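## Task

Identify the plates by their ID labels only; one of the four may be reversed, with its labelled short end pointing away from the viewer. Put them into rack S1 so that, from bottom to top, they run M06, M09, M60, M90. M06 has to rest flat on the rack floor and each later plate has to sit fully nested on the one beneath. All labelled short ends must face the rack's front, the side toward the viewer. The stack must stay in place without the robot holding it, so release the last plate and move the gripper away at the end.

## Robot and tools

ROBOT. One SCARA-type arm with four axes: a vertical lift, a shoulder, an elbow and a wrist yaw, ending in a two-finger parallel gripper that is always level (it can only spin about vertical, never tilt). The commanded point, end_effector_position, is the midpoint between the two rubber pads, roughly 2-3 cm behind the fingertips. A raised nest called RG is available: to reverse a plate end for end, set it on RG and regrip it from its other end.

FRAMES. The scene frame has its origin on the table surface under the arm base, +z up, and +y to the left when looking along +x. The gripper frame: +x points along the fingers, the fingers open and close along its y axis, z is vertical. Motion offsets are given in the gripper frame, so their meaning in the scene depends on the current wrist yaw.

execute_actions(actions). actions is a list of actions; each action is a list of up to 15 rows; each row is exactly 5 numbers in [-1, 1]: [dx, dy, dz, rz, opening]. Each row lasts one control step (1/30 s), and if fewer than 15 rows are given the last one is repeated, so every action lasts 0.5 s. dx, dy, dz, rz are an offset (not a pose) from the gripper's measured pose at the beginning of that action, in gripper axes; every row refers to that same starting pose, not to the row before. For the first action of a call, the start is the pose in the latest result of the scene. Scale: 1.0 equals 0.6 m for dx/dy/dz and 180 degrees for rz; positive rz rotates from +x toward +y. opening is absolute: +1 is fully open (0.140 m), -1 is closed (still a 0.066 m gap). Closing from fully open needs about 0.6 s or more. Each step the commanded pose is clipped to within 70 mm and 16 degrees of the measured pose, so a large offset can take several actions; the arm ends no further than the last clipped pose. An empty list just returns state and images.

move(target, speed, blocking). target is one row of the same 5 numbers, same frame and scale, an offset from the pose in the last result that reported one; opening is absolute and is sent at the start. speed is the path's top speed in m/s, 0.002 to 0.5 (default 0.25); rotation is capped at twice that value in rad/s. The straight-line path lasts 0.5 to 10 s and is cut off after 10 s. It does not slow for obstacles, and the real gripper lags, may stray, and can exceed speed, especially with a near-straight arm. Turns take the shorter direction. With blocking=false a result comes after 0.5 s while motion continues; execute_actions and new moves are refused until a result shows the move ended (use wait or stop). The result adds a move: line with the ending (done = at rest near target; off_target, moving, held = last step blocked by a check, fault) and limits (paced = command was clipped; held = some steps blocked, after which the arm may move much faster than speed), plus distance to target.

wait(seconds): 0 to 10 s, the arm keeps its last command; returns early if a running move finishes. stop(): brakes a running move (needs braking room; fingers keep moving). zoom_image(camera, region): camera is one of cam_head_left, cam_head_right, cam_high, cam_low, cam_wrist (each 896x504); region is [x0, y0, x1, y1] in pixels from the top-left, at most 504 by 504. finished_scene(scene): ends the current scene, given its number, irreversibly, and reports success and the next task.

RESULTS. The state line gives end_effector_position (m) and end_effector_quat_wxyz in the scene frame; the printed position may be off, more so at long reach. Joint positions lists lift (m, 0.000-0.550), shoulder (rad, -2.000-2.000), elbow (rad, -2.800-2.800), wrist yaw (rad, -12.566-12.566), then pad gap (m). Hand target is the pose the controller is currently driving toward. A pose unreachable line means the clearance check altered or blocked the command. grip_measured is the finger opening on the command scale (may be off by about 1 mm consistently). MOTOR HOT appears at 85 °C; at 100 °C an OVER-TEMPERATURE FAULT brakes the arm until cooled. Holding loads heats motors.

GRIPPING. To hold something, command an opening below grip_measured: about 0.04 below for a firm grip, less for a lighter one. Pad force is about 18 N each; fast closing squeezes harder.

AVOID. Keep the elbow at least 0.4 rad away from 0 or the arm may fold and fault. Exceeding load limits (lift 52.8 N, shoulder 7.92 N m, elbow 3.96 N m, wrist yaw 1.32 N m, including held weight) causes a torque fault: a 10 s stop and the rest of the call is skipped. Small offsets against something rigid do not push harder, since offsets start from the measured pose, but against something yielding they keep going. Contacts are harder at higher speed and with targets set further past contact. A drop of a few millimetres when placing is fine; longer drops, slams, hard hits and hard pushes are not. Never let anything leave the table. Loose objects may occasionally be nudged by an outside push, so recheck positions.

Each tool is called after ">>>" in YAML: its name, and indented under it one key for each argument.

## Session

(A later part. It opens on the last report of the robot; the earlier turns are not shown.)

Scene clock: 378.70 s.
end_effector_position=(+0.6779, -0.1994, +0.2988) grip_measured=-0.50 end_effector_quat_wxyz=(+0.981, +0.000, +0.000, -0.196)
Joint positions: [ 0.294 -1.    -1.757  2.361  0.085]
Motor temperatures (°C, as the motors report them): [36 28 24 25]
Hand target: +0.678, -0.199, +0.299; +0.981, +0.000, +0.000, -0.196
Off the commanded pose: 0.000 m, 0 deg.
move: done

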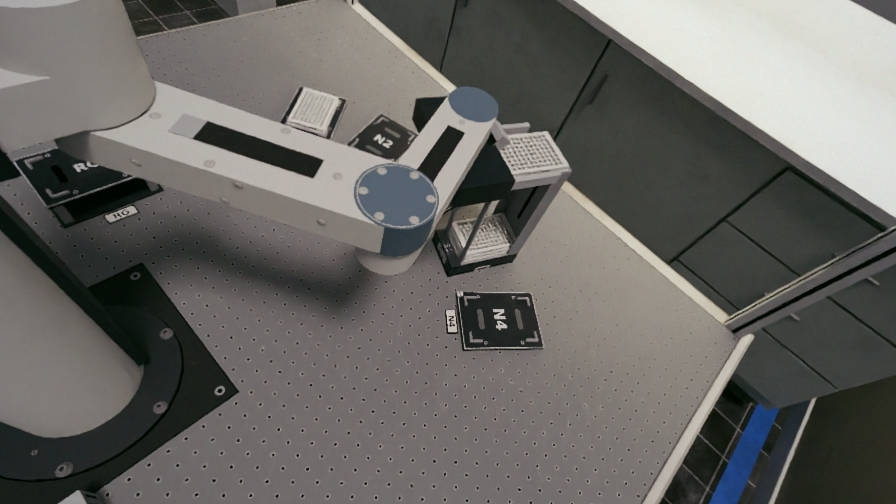

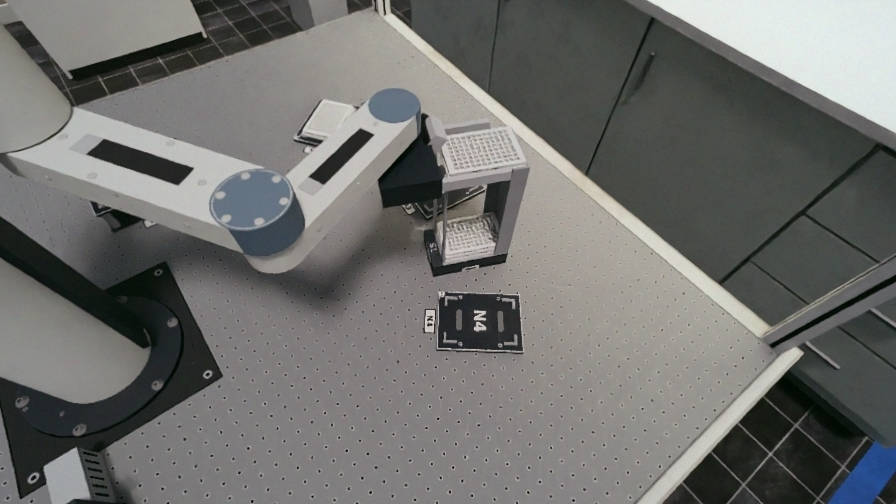

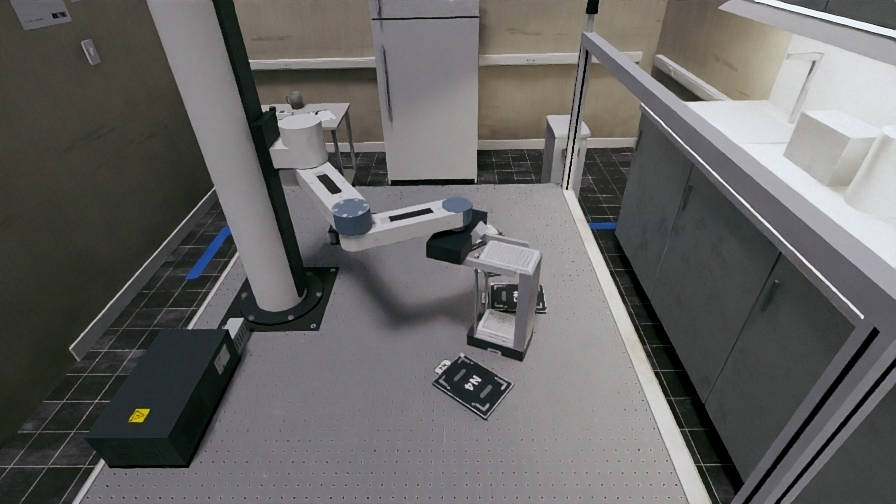

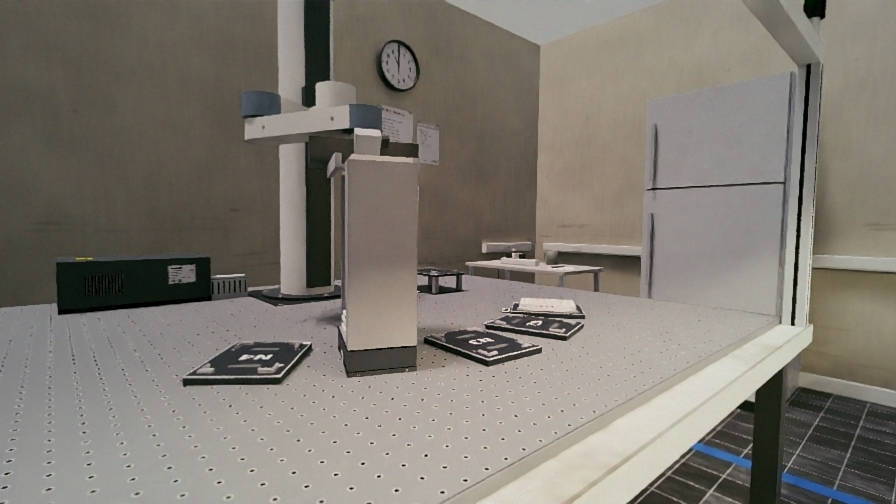

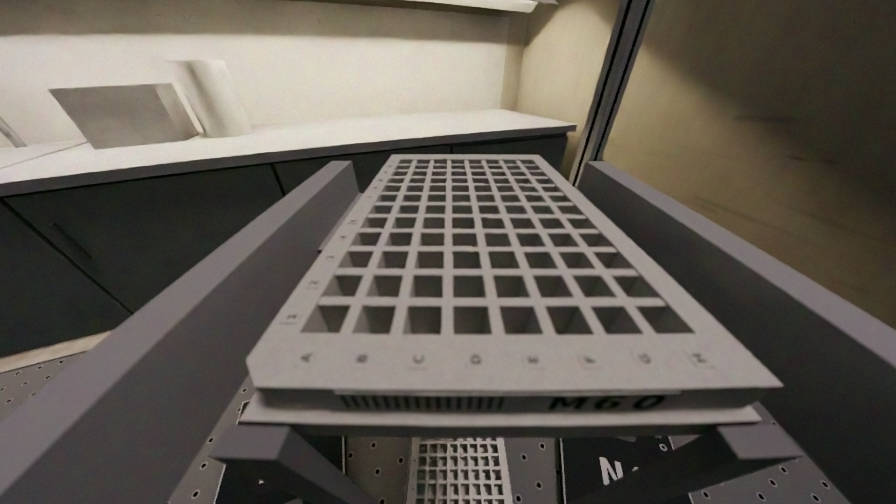

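Clean. Down to 0.088, then slowly to 0.081.

>>> move:
  target: [0,0,-0.351,0,-0.56]
  speed: 0.25

>>> move:
  target: [0,0,-0.012,0,-0.56]
  speed: 0.01

Scene clock: 383.70 s.
end_effector_position=(+0.6779, -0.1994, +0.0881) grip_measured=-0.50 end_effector_quat_wxyz=(+0.981, +0.000, +0.000, -0.196)
Joint positions: [ 0.083 -1.    -1.757  2.361  0.085]
Motor temperatures (°C, as the motors report them): [36 28 24 25]
Hand target: +0.678, -0.199, +0.088; +0.981, +0.000, +0.000, -0.196
Off the commanded pose: 0.000 m, 0 deg.
move: done

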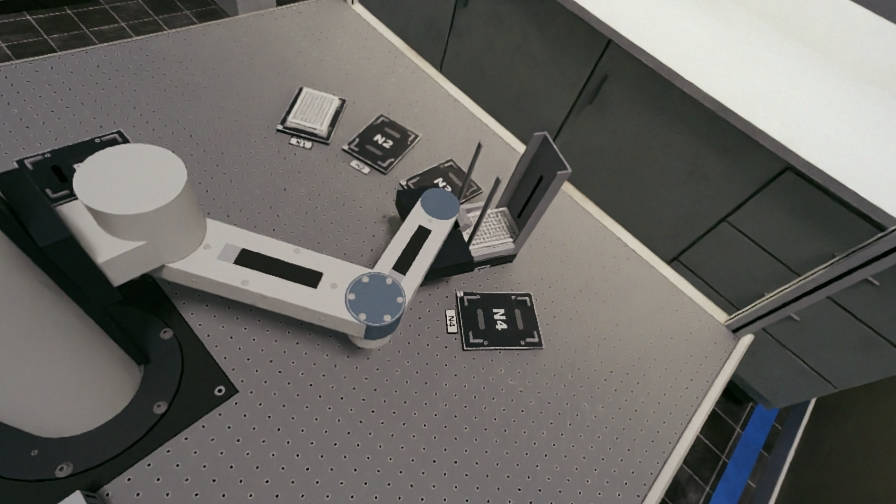

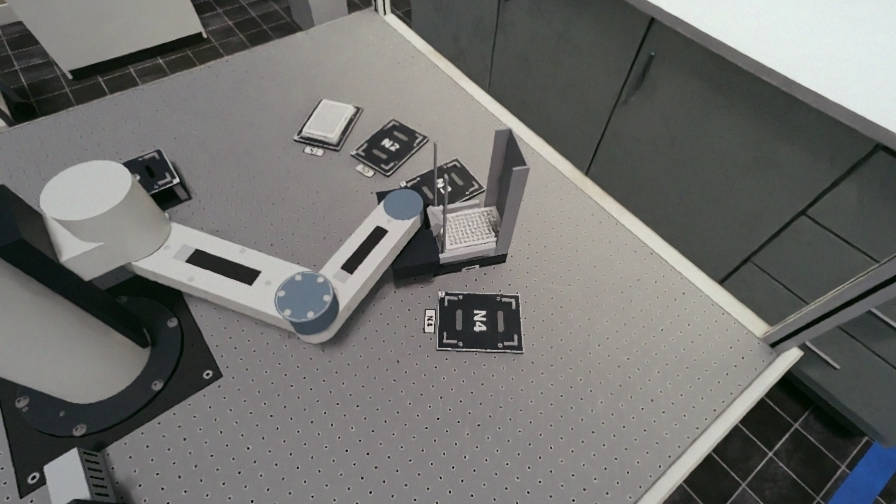

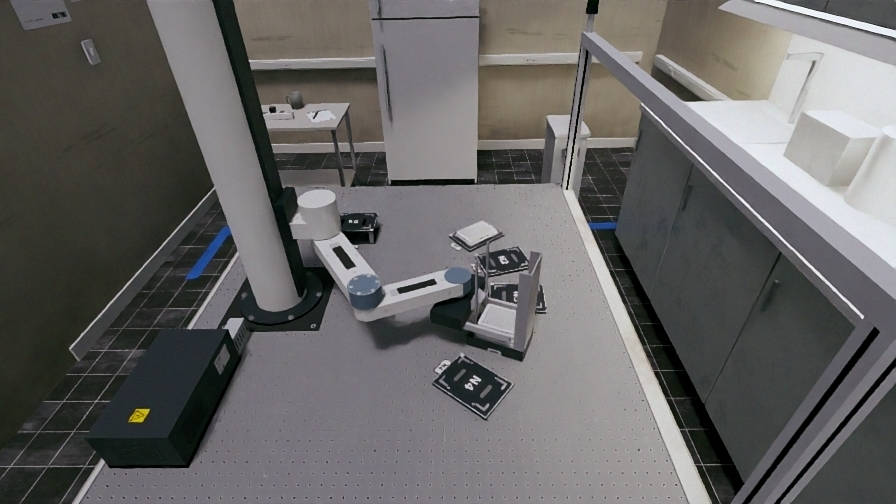

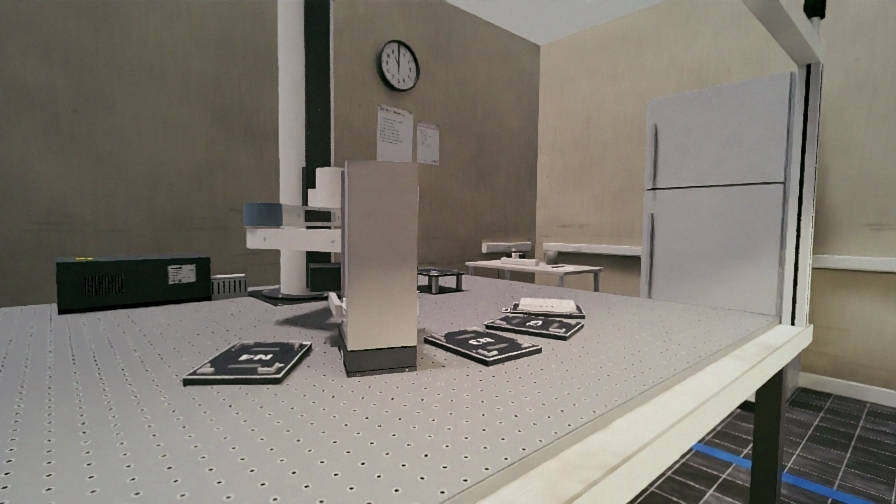

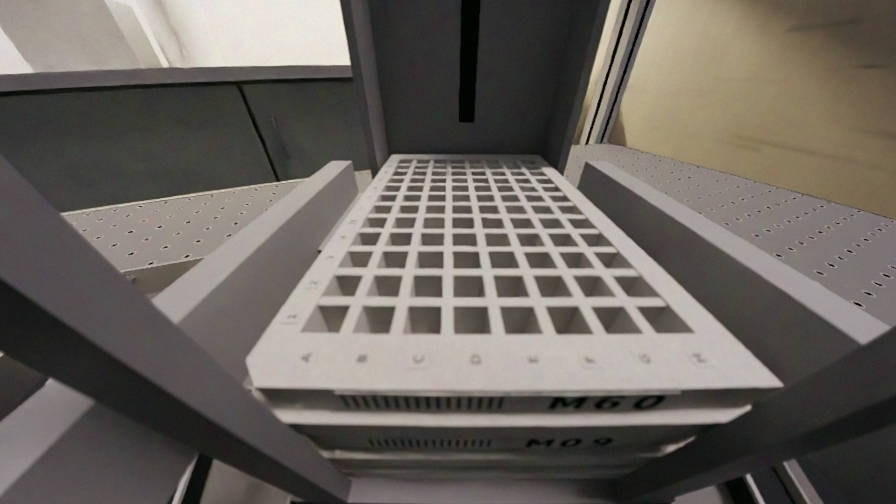

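Scene clock: 384.63 s.
end_effector_position=(+0.6779, -0.1994, +0.0813) grip_measured=-0.50 end_effector_quat_wxyz=(+0.980, +0.000, +0.000, -0.197)
Joint positions: [ 0.076 -1.    -1.757  2.361  0.085]
Motor temperatures (°C, as the motors report them): [36 28 24 25]
Hand target: +0.678, -0.199, +0.081; +0.981, +0.000, +0.000, -0.196
Off the commanded pose: 0.000 m, 0 deg.
move: done

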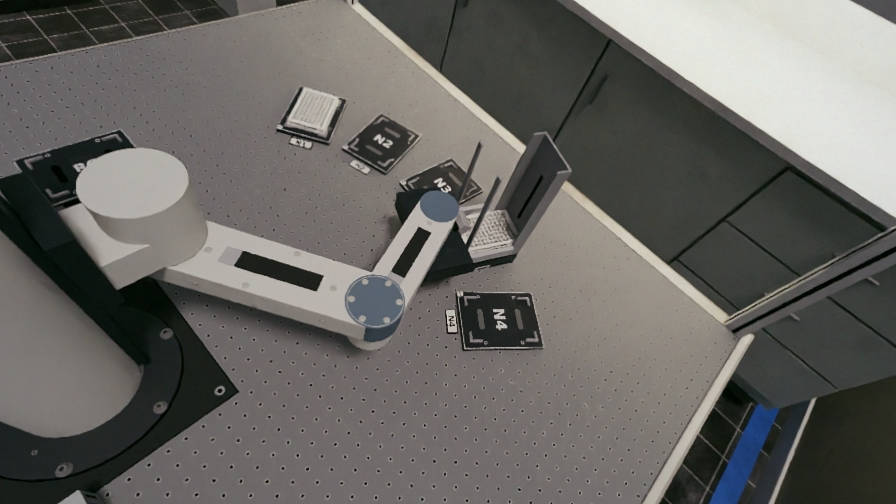

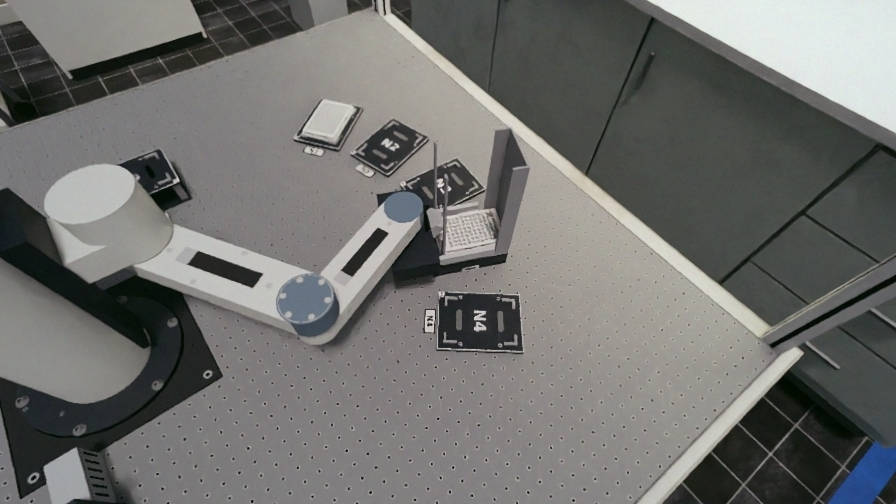

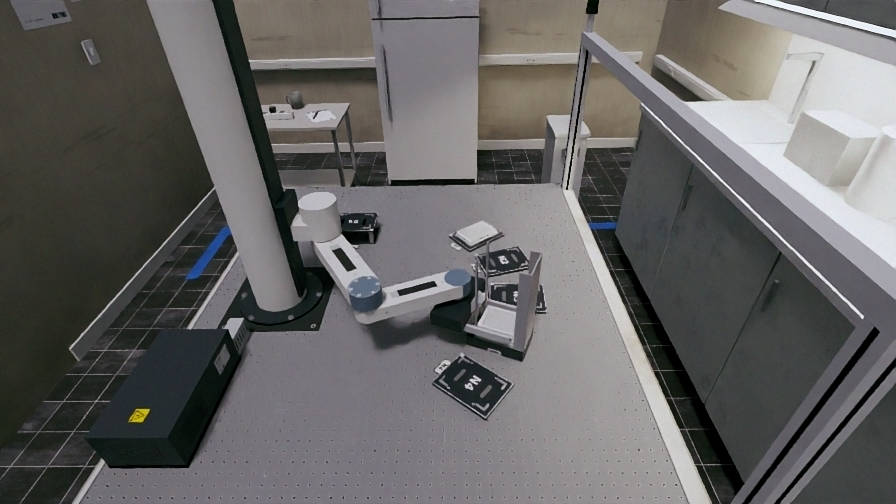

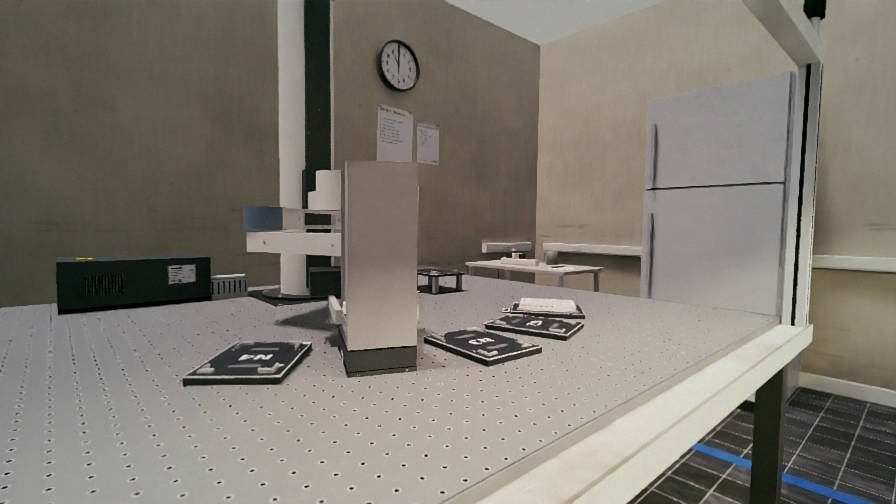

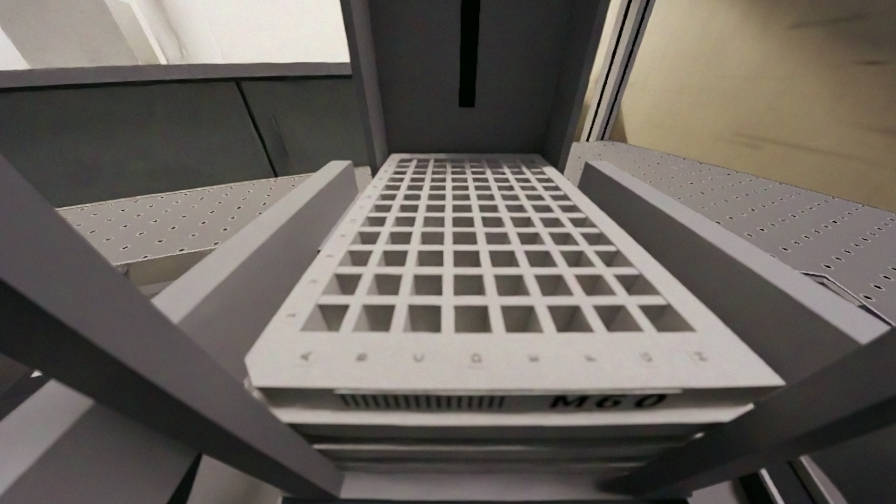

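>>> execute_actions:
  actions:
    - [[0,0,0.0005,0,-0.52],[0,0,0.0007,0,-0.5],[0,0,0.0007,0,-0.48],[0,0,0.0007,0,-0.45],[0,0,0.0007,0,-0.4],[0,0,0.0007,0,-0.3],[0,0,0.0007,0,-0.2],[0,0,0.0007,0,-0.1],[0,0,0.0007,0,0],[0,0,0.0007,0,0.1],[0,0,0.0007,0,0.2],[0,0,0.0007,0,0.3]]

>>> move:
  target: [-0.22,0,0,0,0.3]
  speed: 0.35

Scene clock: 394.13 s.
end_effector_position=(+0.6779, -0.1994, +0.0818) grip_measured=+0.30 end_effector_quat_wxyz=(+0.980, +0.000, +0.000, -0.197)
Joint positions: [ 0.077 -1.    -1.757  2.361  0.114]
Motor temperatures (°C, as the motors report them): [36 28 24 25]
Hand target: +0.678, -0.199, +0.082; +0.980, +0.000, +0.000, -0.197
Off the commanded pose: 0.000 m, 0 deg.

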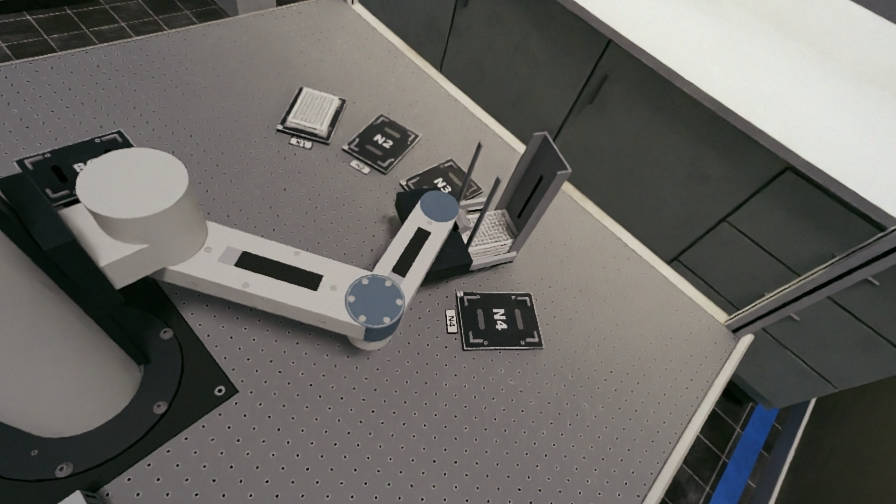

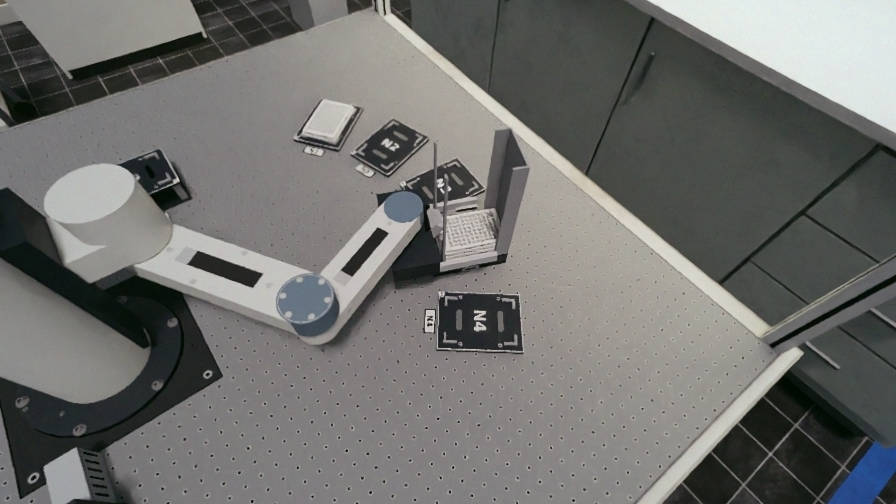

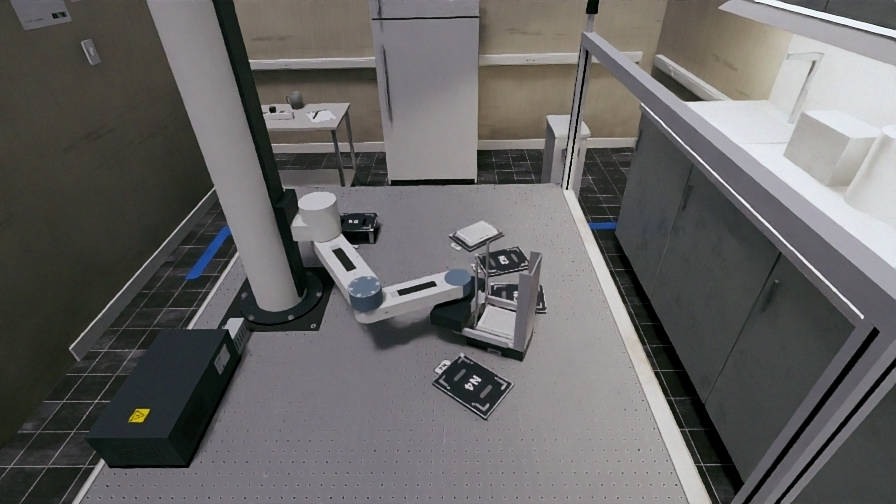

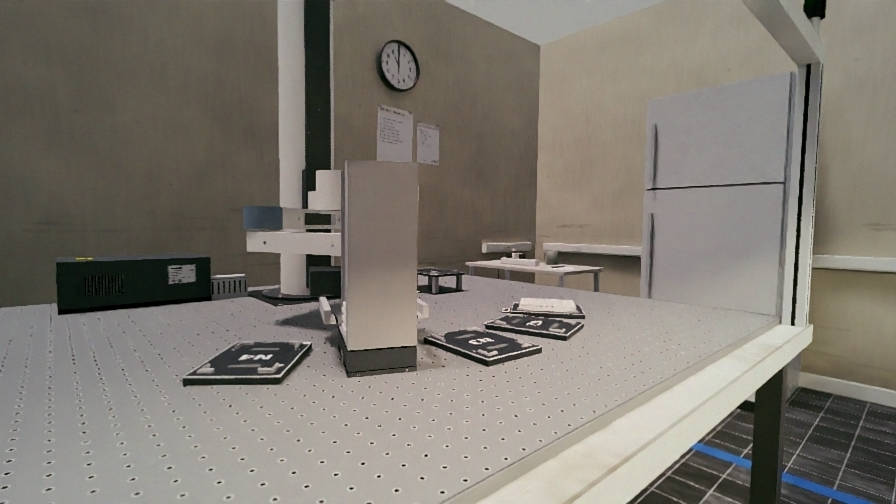

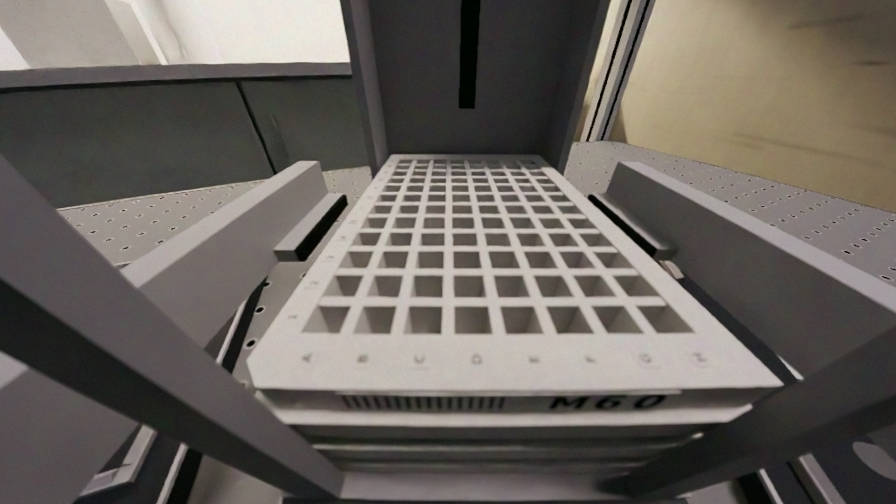

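Scene clock: 394.97 s.
end_effector_position=(+0.5561, -0.1483, +0.0817) grip_measured=+0.30 end_effector_quat_wxyz=(+0.981, +0.000, +0.000, -0.196)
Joint positions: [ 0.077 -1.263 -1.078  1.945  0.114]
Motor temperatures (°C, as the motors report them): [36 28 24 25]
Hand target: +0.556, -0.148, +0.082; +0.980, +0.000, +0.000, -0.197
Off the commanded pose: 0.000 m, 0 deg.
move: done

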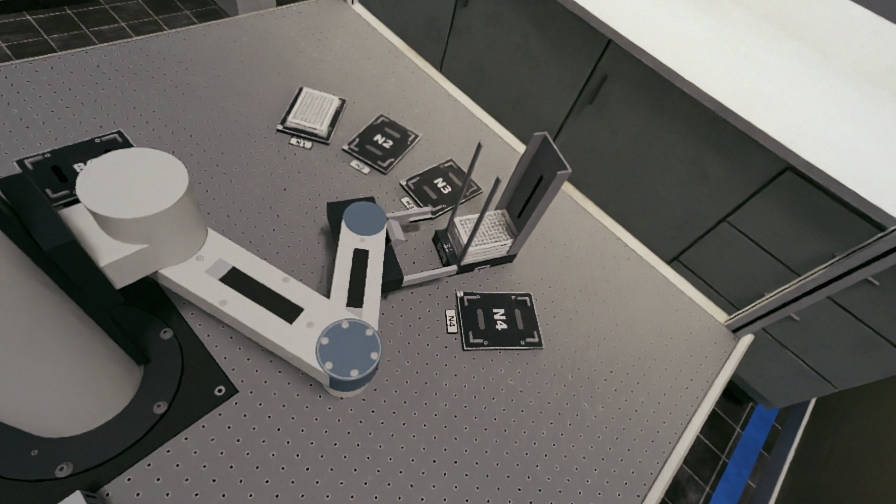

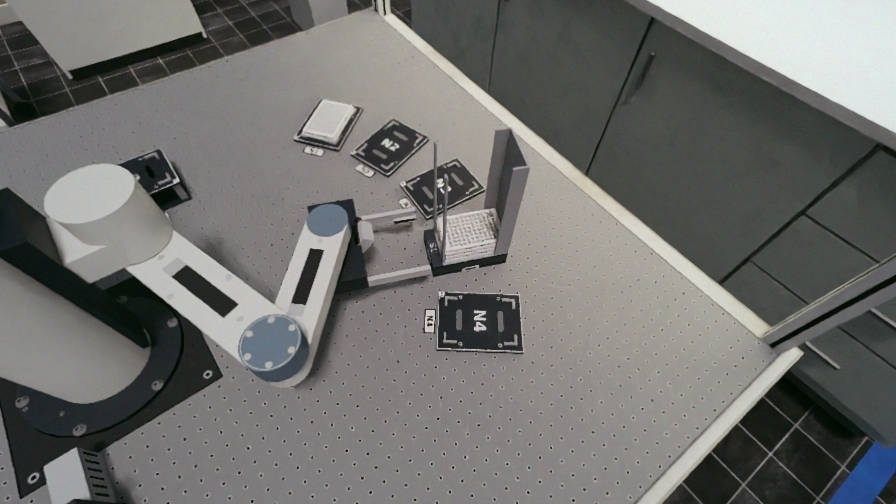

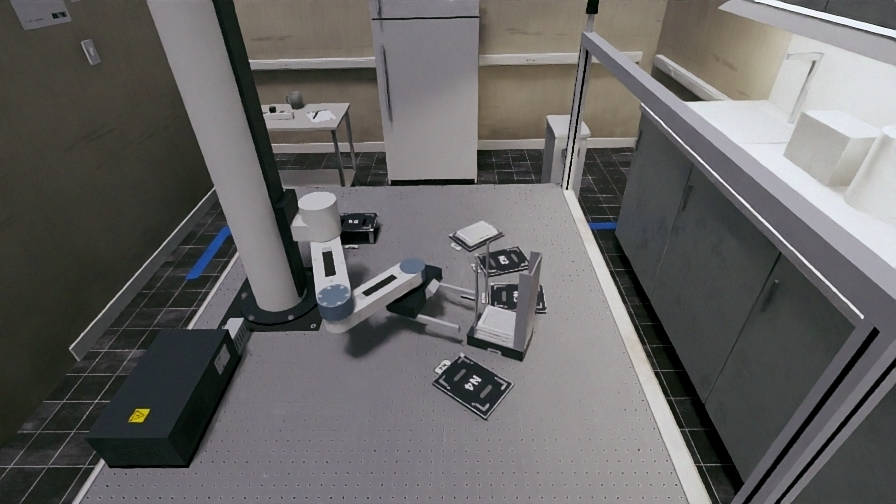

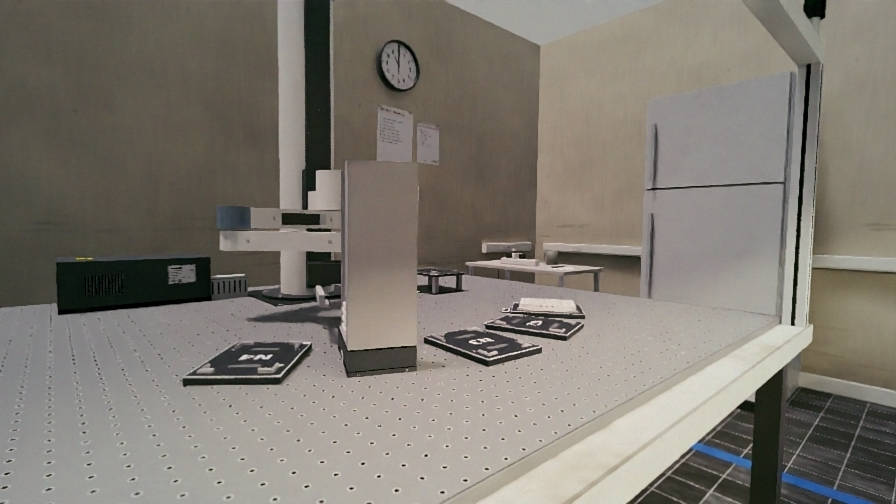

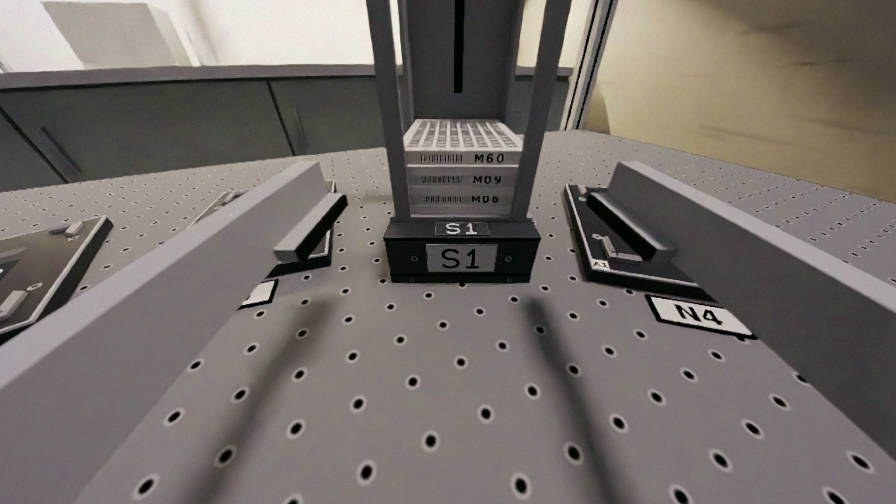

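>>> execute_actions:
  actions: []

Scene clock: 407.47 s.
end_effector_position=(+0.5561, -0.1483, +0.0817) grip_measured=+0.30 end_effector_quat_wxyz=(+0.981, +0.000, +0.000, -0.196)
Joint positions: [ 0.077 -1.263 -1.078  1.945  0.114]
Motor temperatures (°C, as the motors report them): [36 28 24 25]
Hand target: +0.556, -0.148, +0.082; +0.980, +0.000, +0.000, -0.197
Off the commanded pose: 0.000 m, 0 deg.

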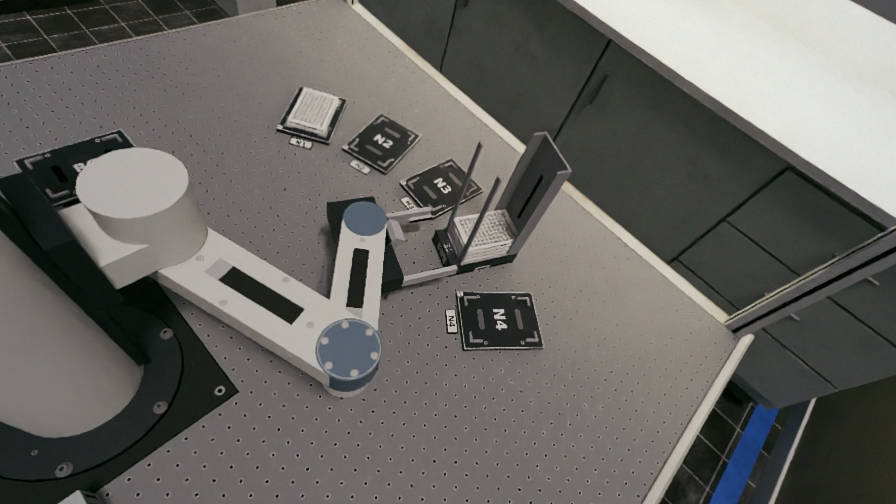

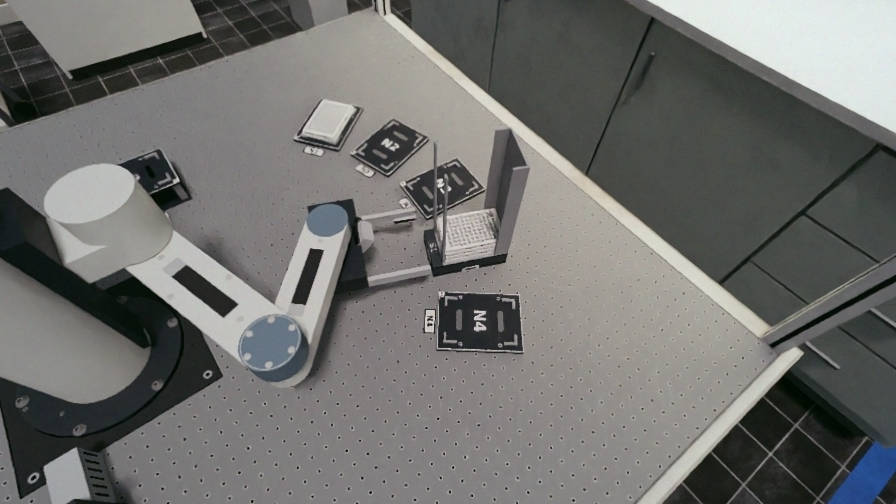

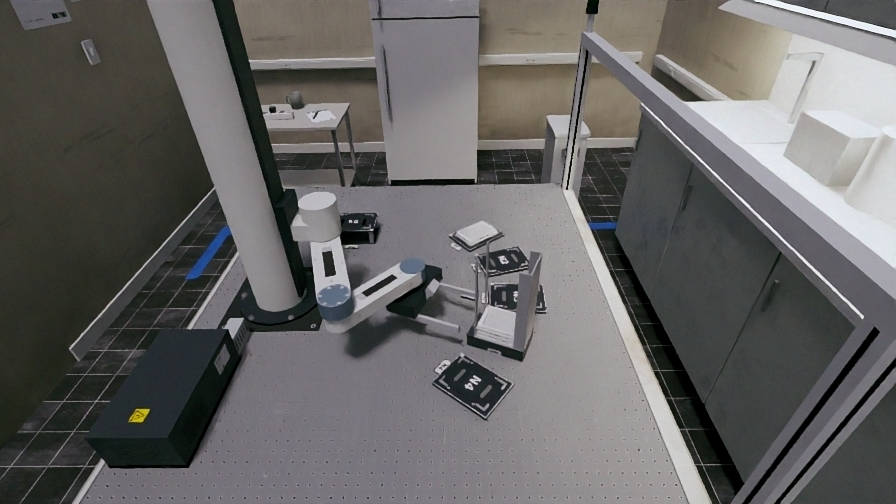

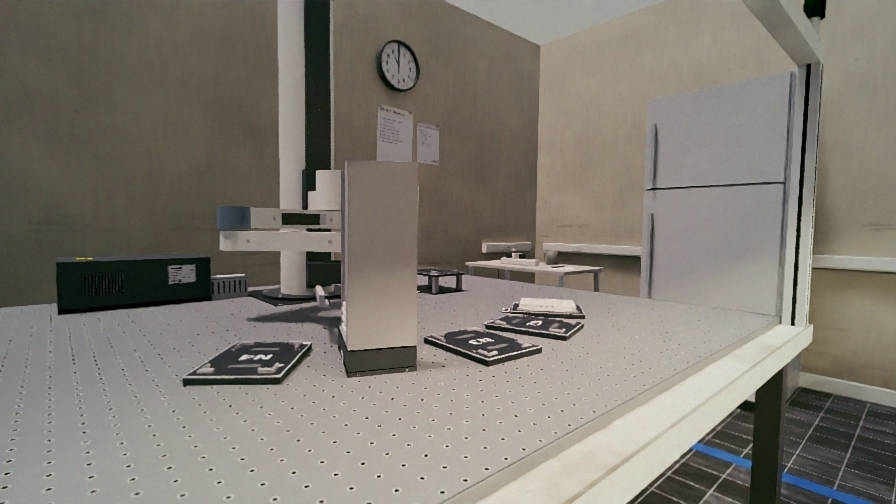

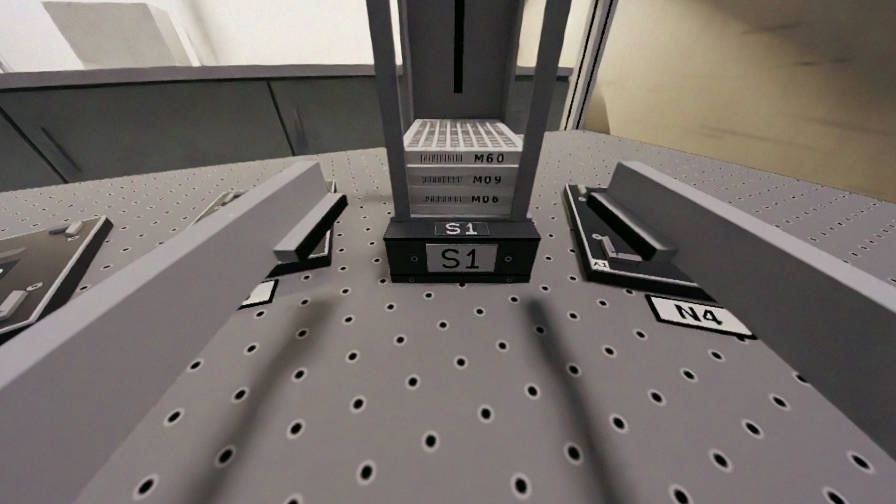

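>>> move:
  target: [-0.303,0.592,-0.053,0.323,0.1]
  speed: 0.35

Scene clock: 414.60 s.
end_effector_position=(+0.5256, +0.2494, +0.0500) grip_measured=+0.10 end_effector_quat_wxyz=(+0.952, +0.000, +0.000, +0.305)
Joint positions: [ 0.045 -0.25  -1.175  2.045  0.107]
Motor temperatures (°C, as the motors report them): [36 28 24 25]
Hand target: +0.526, +0.249, +0.050; +0.952, +0.000, +0.000, +0.305
Off the commanded pose: 0.000 m, 0 deg.
move: done

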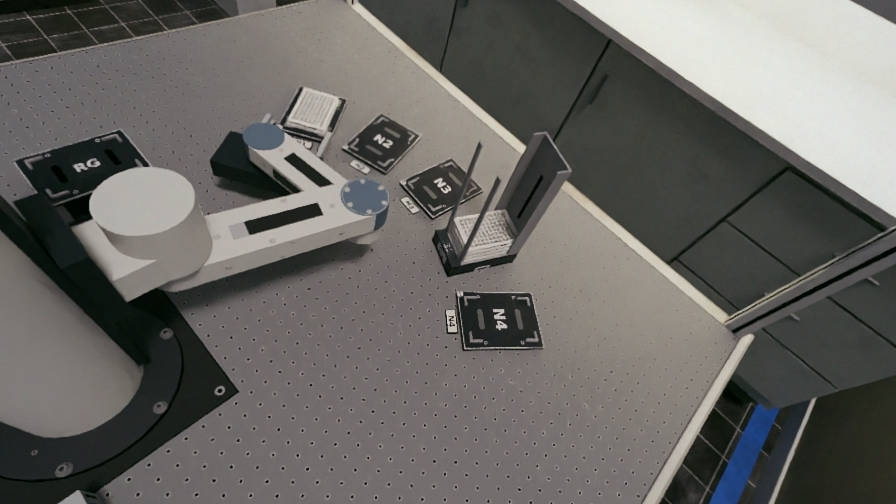

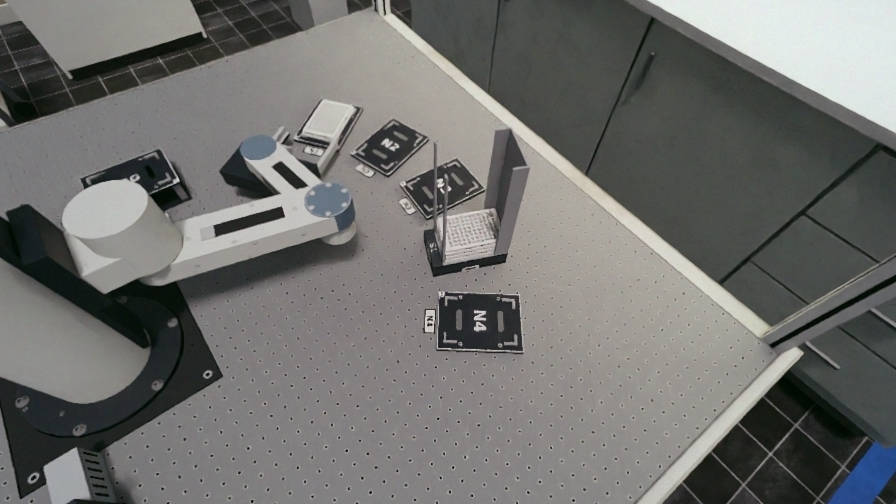

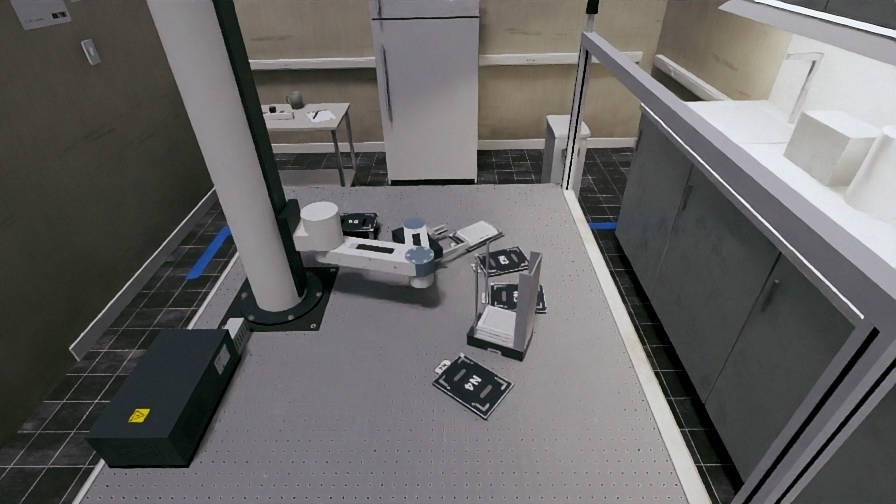

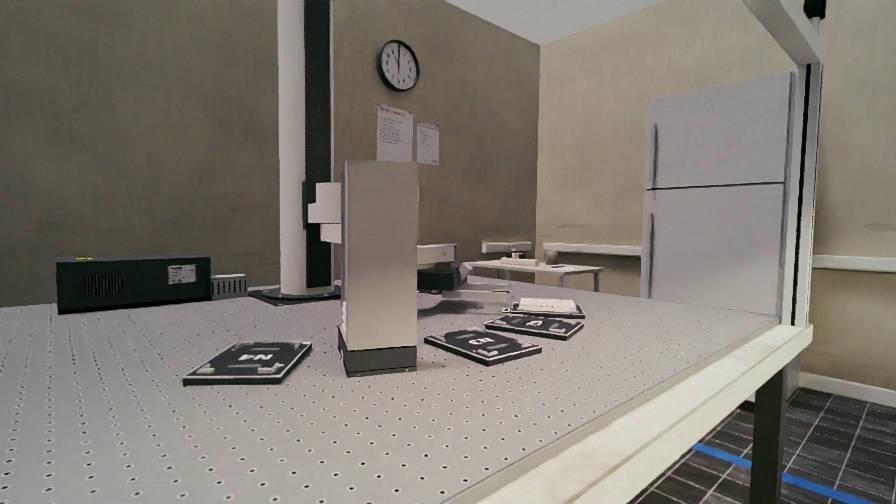

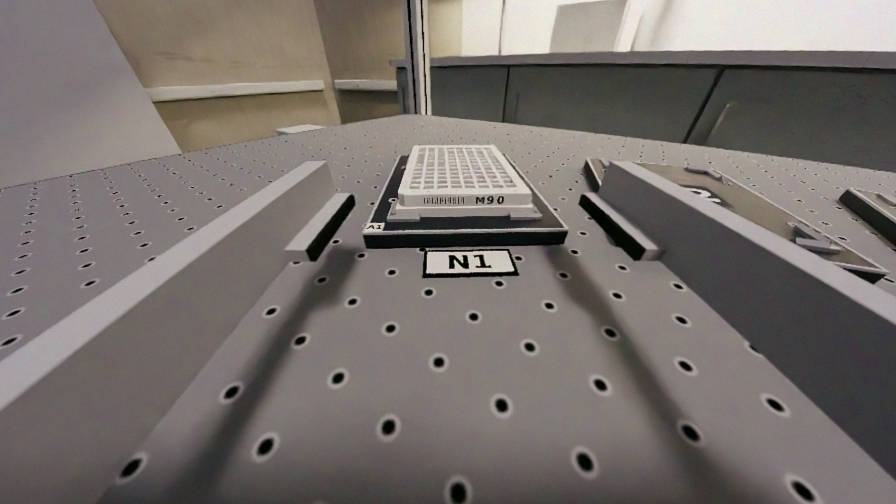

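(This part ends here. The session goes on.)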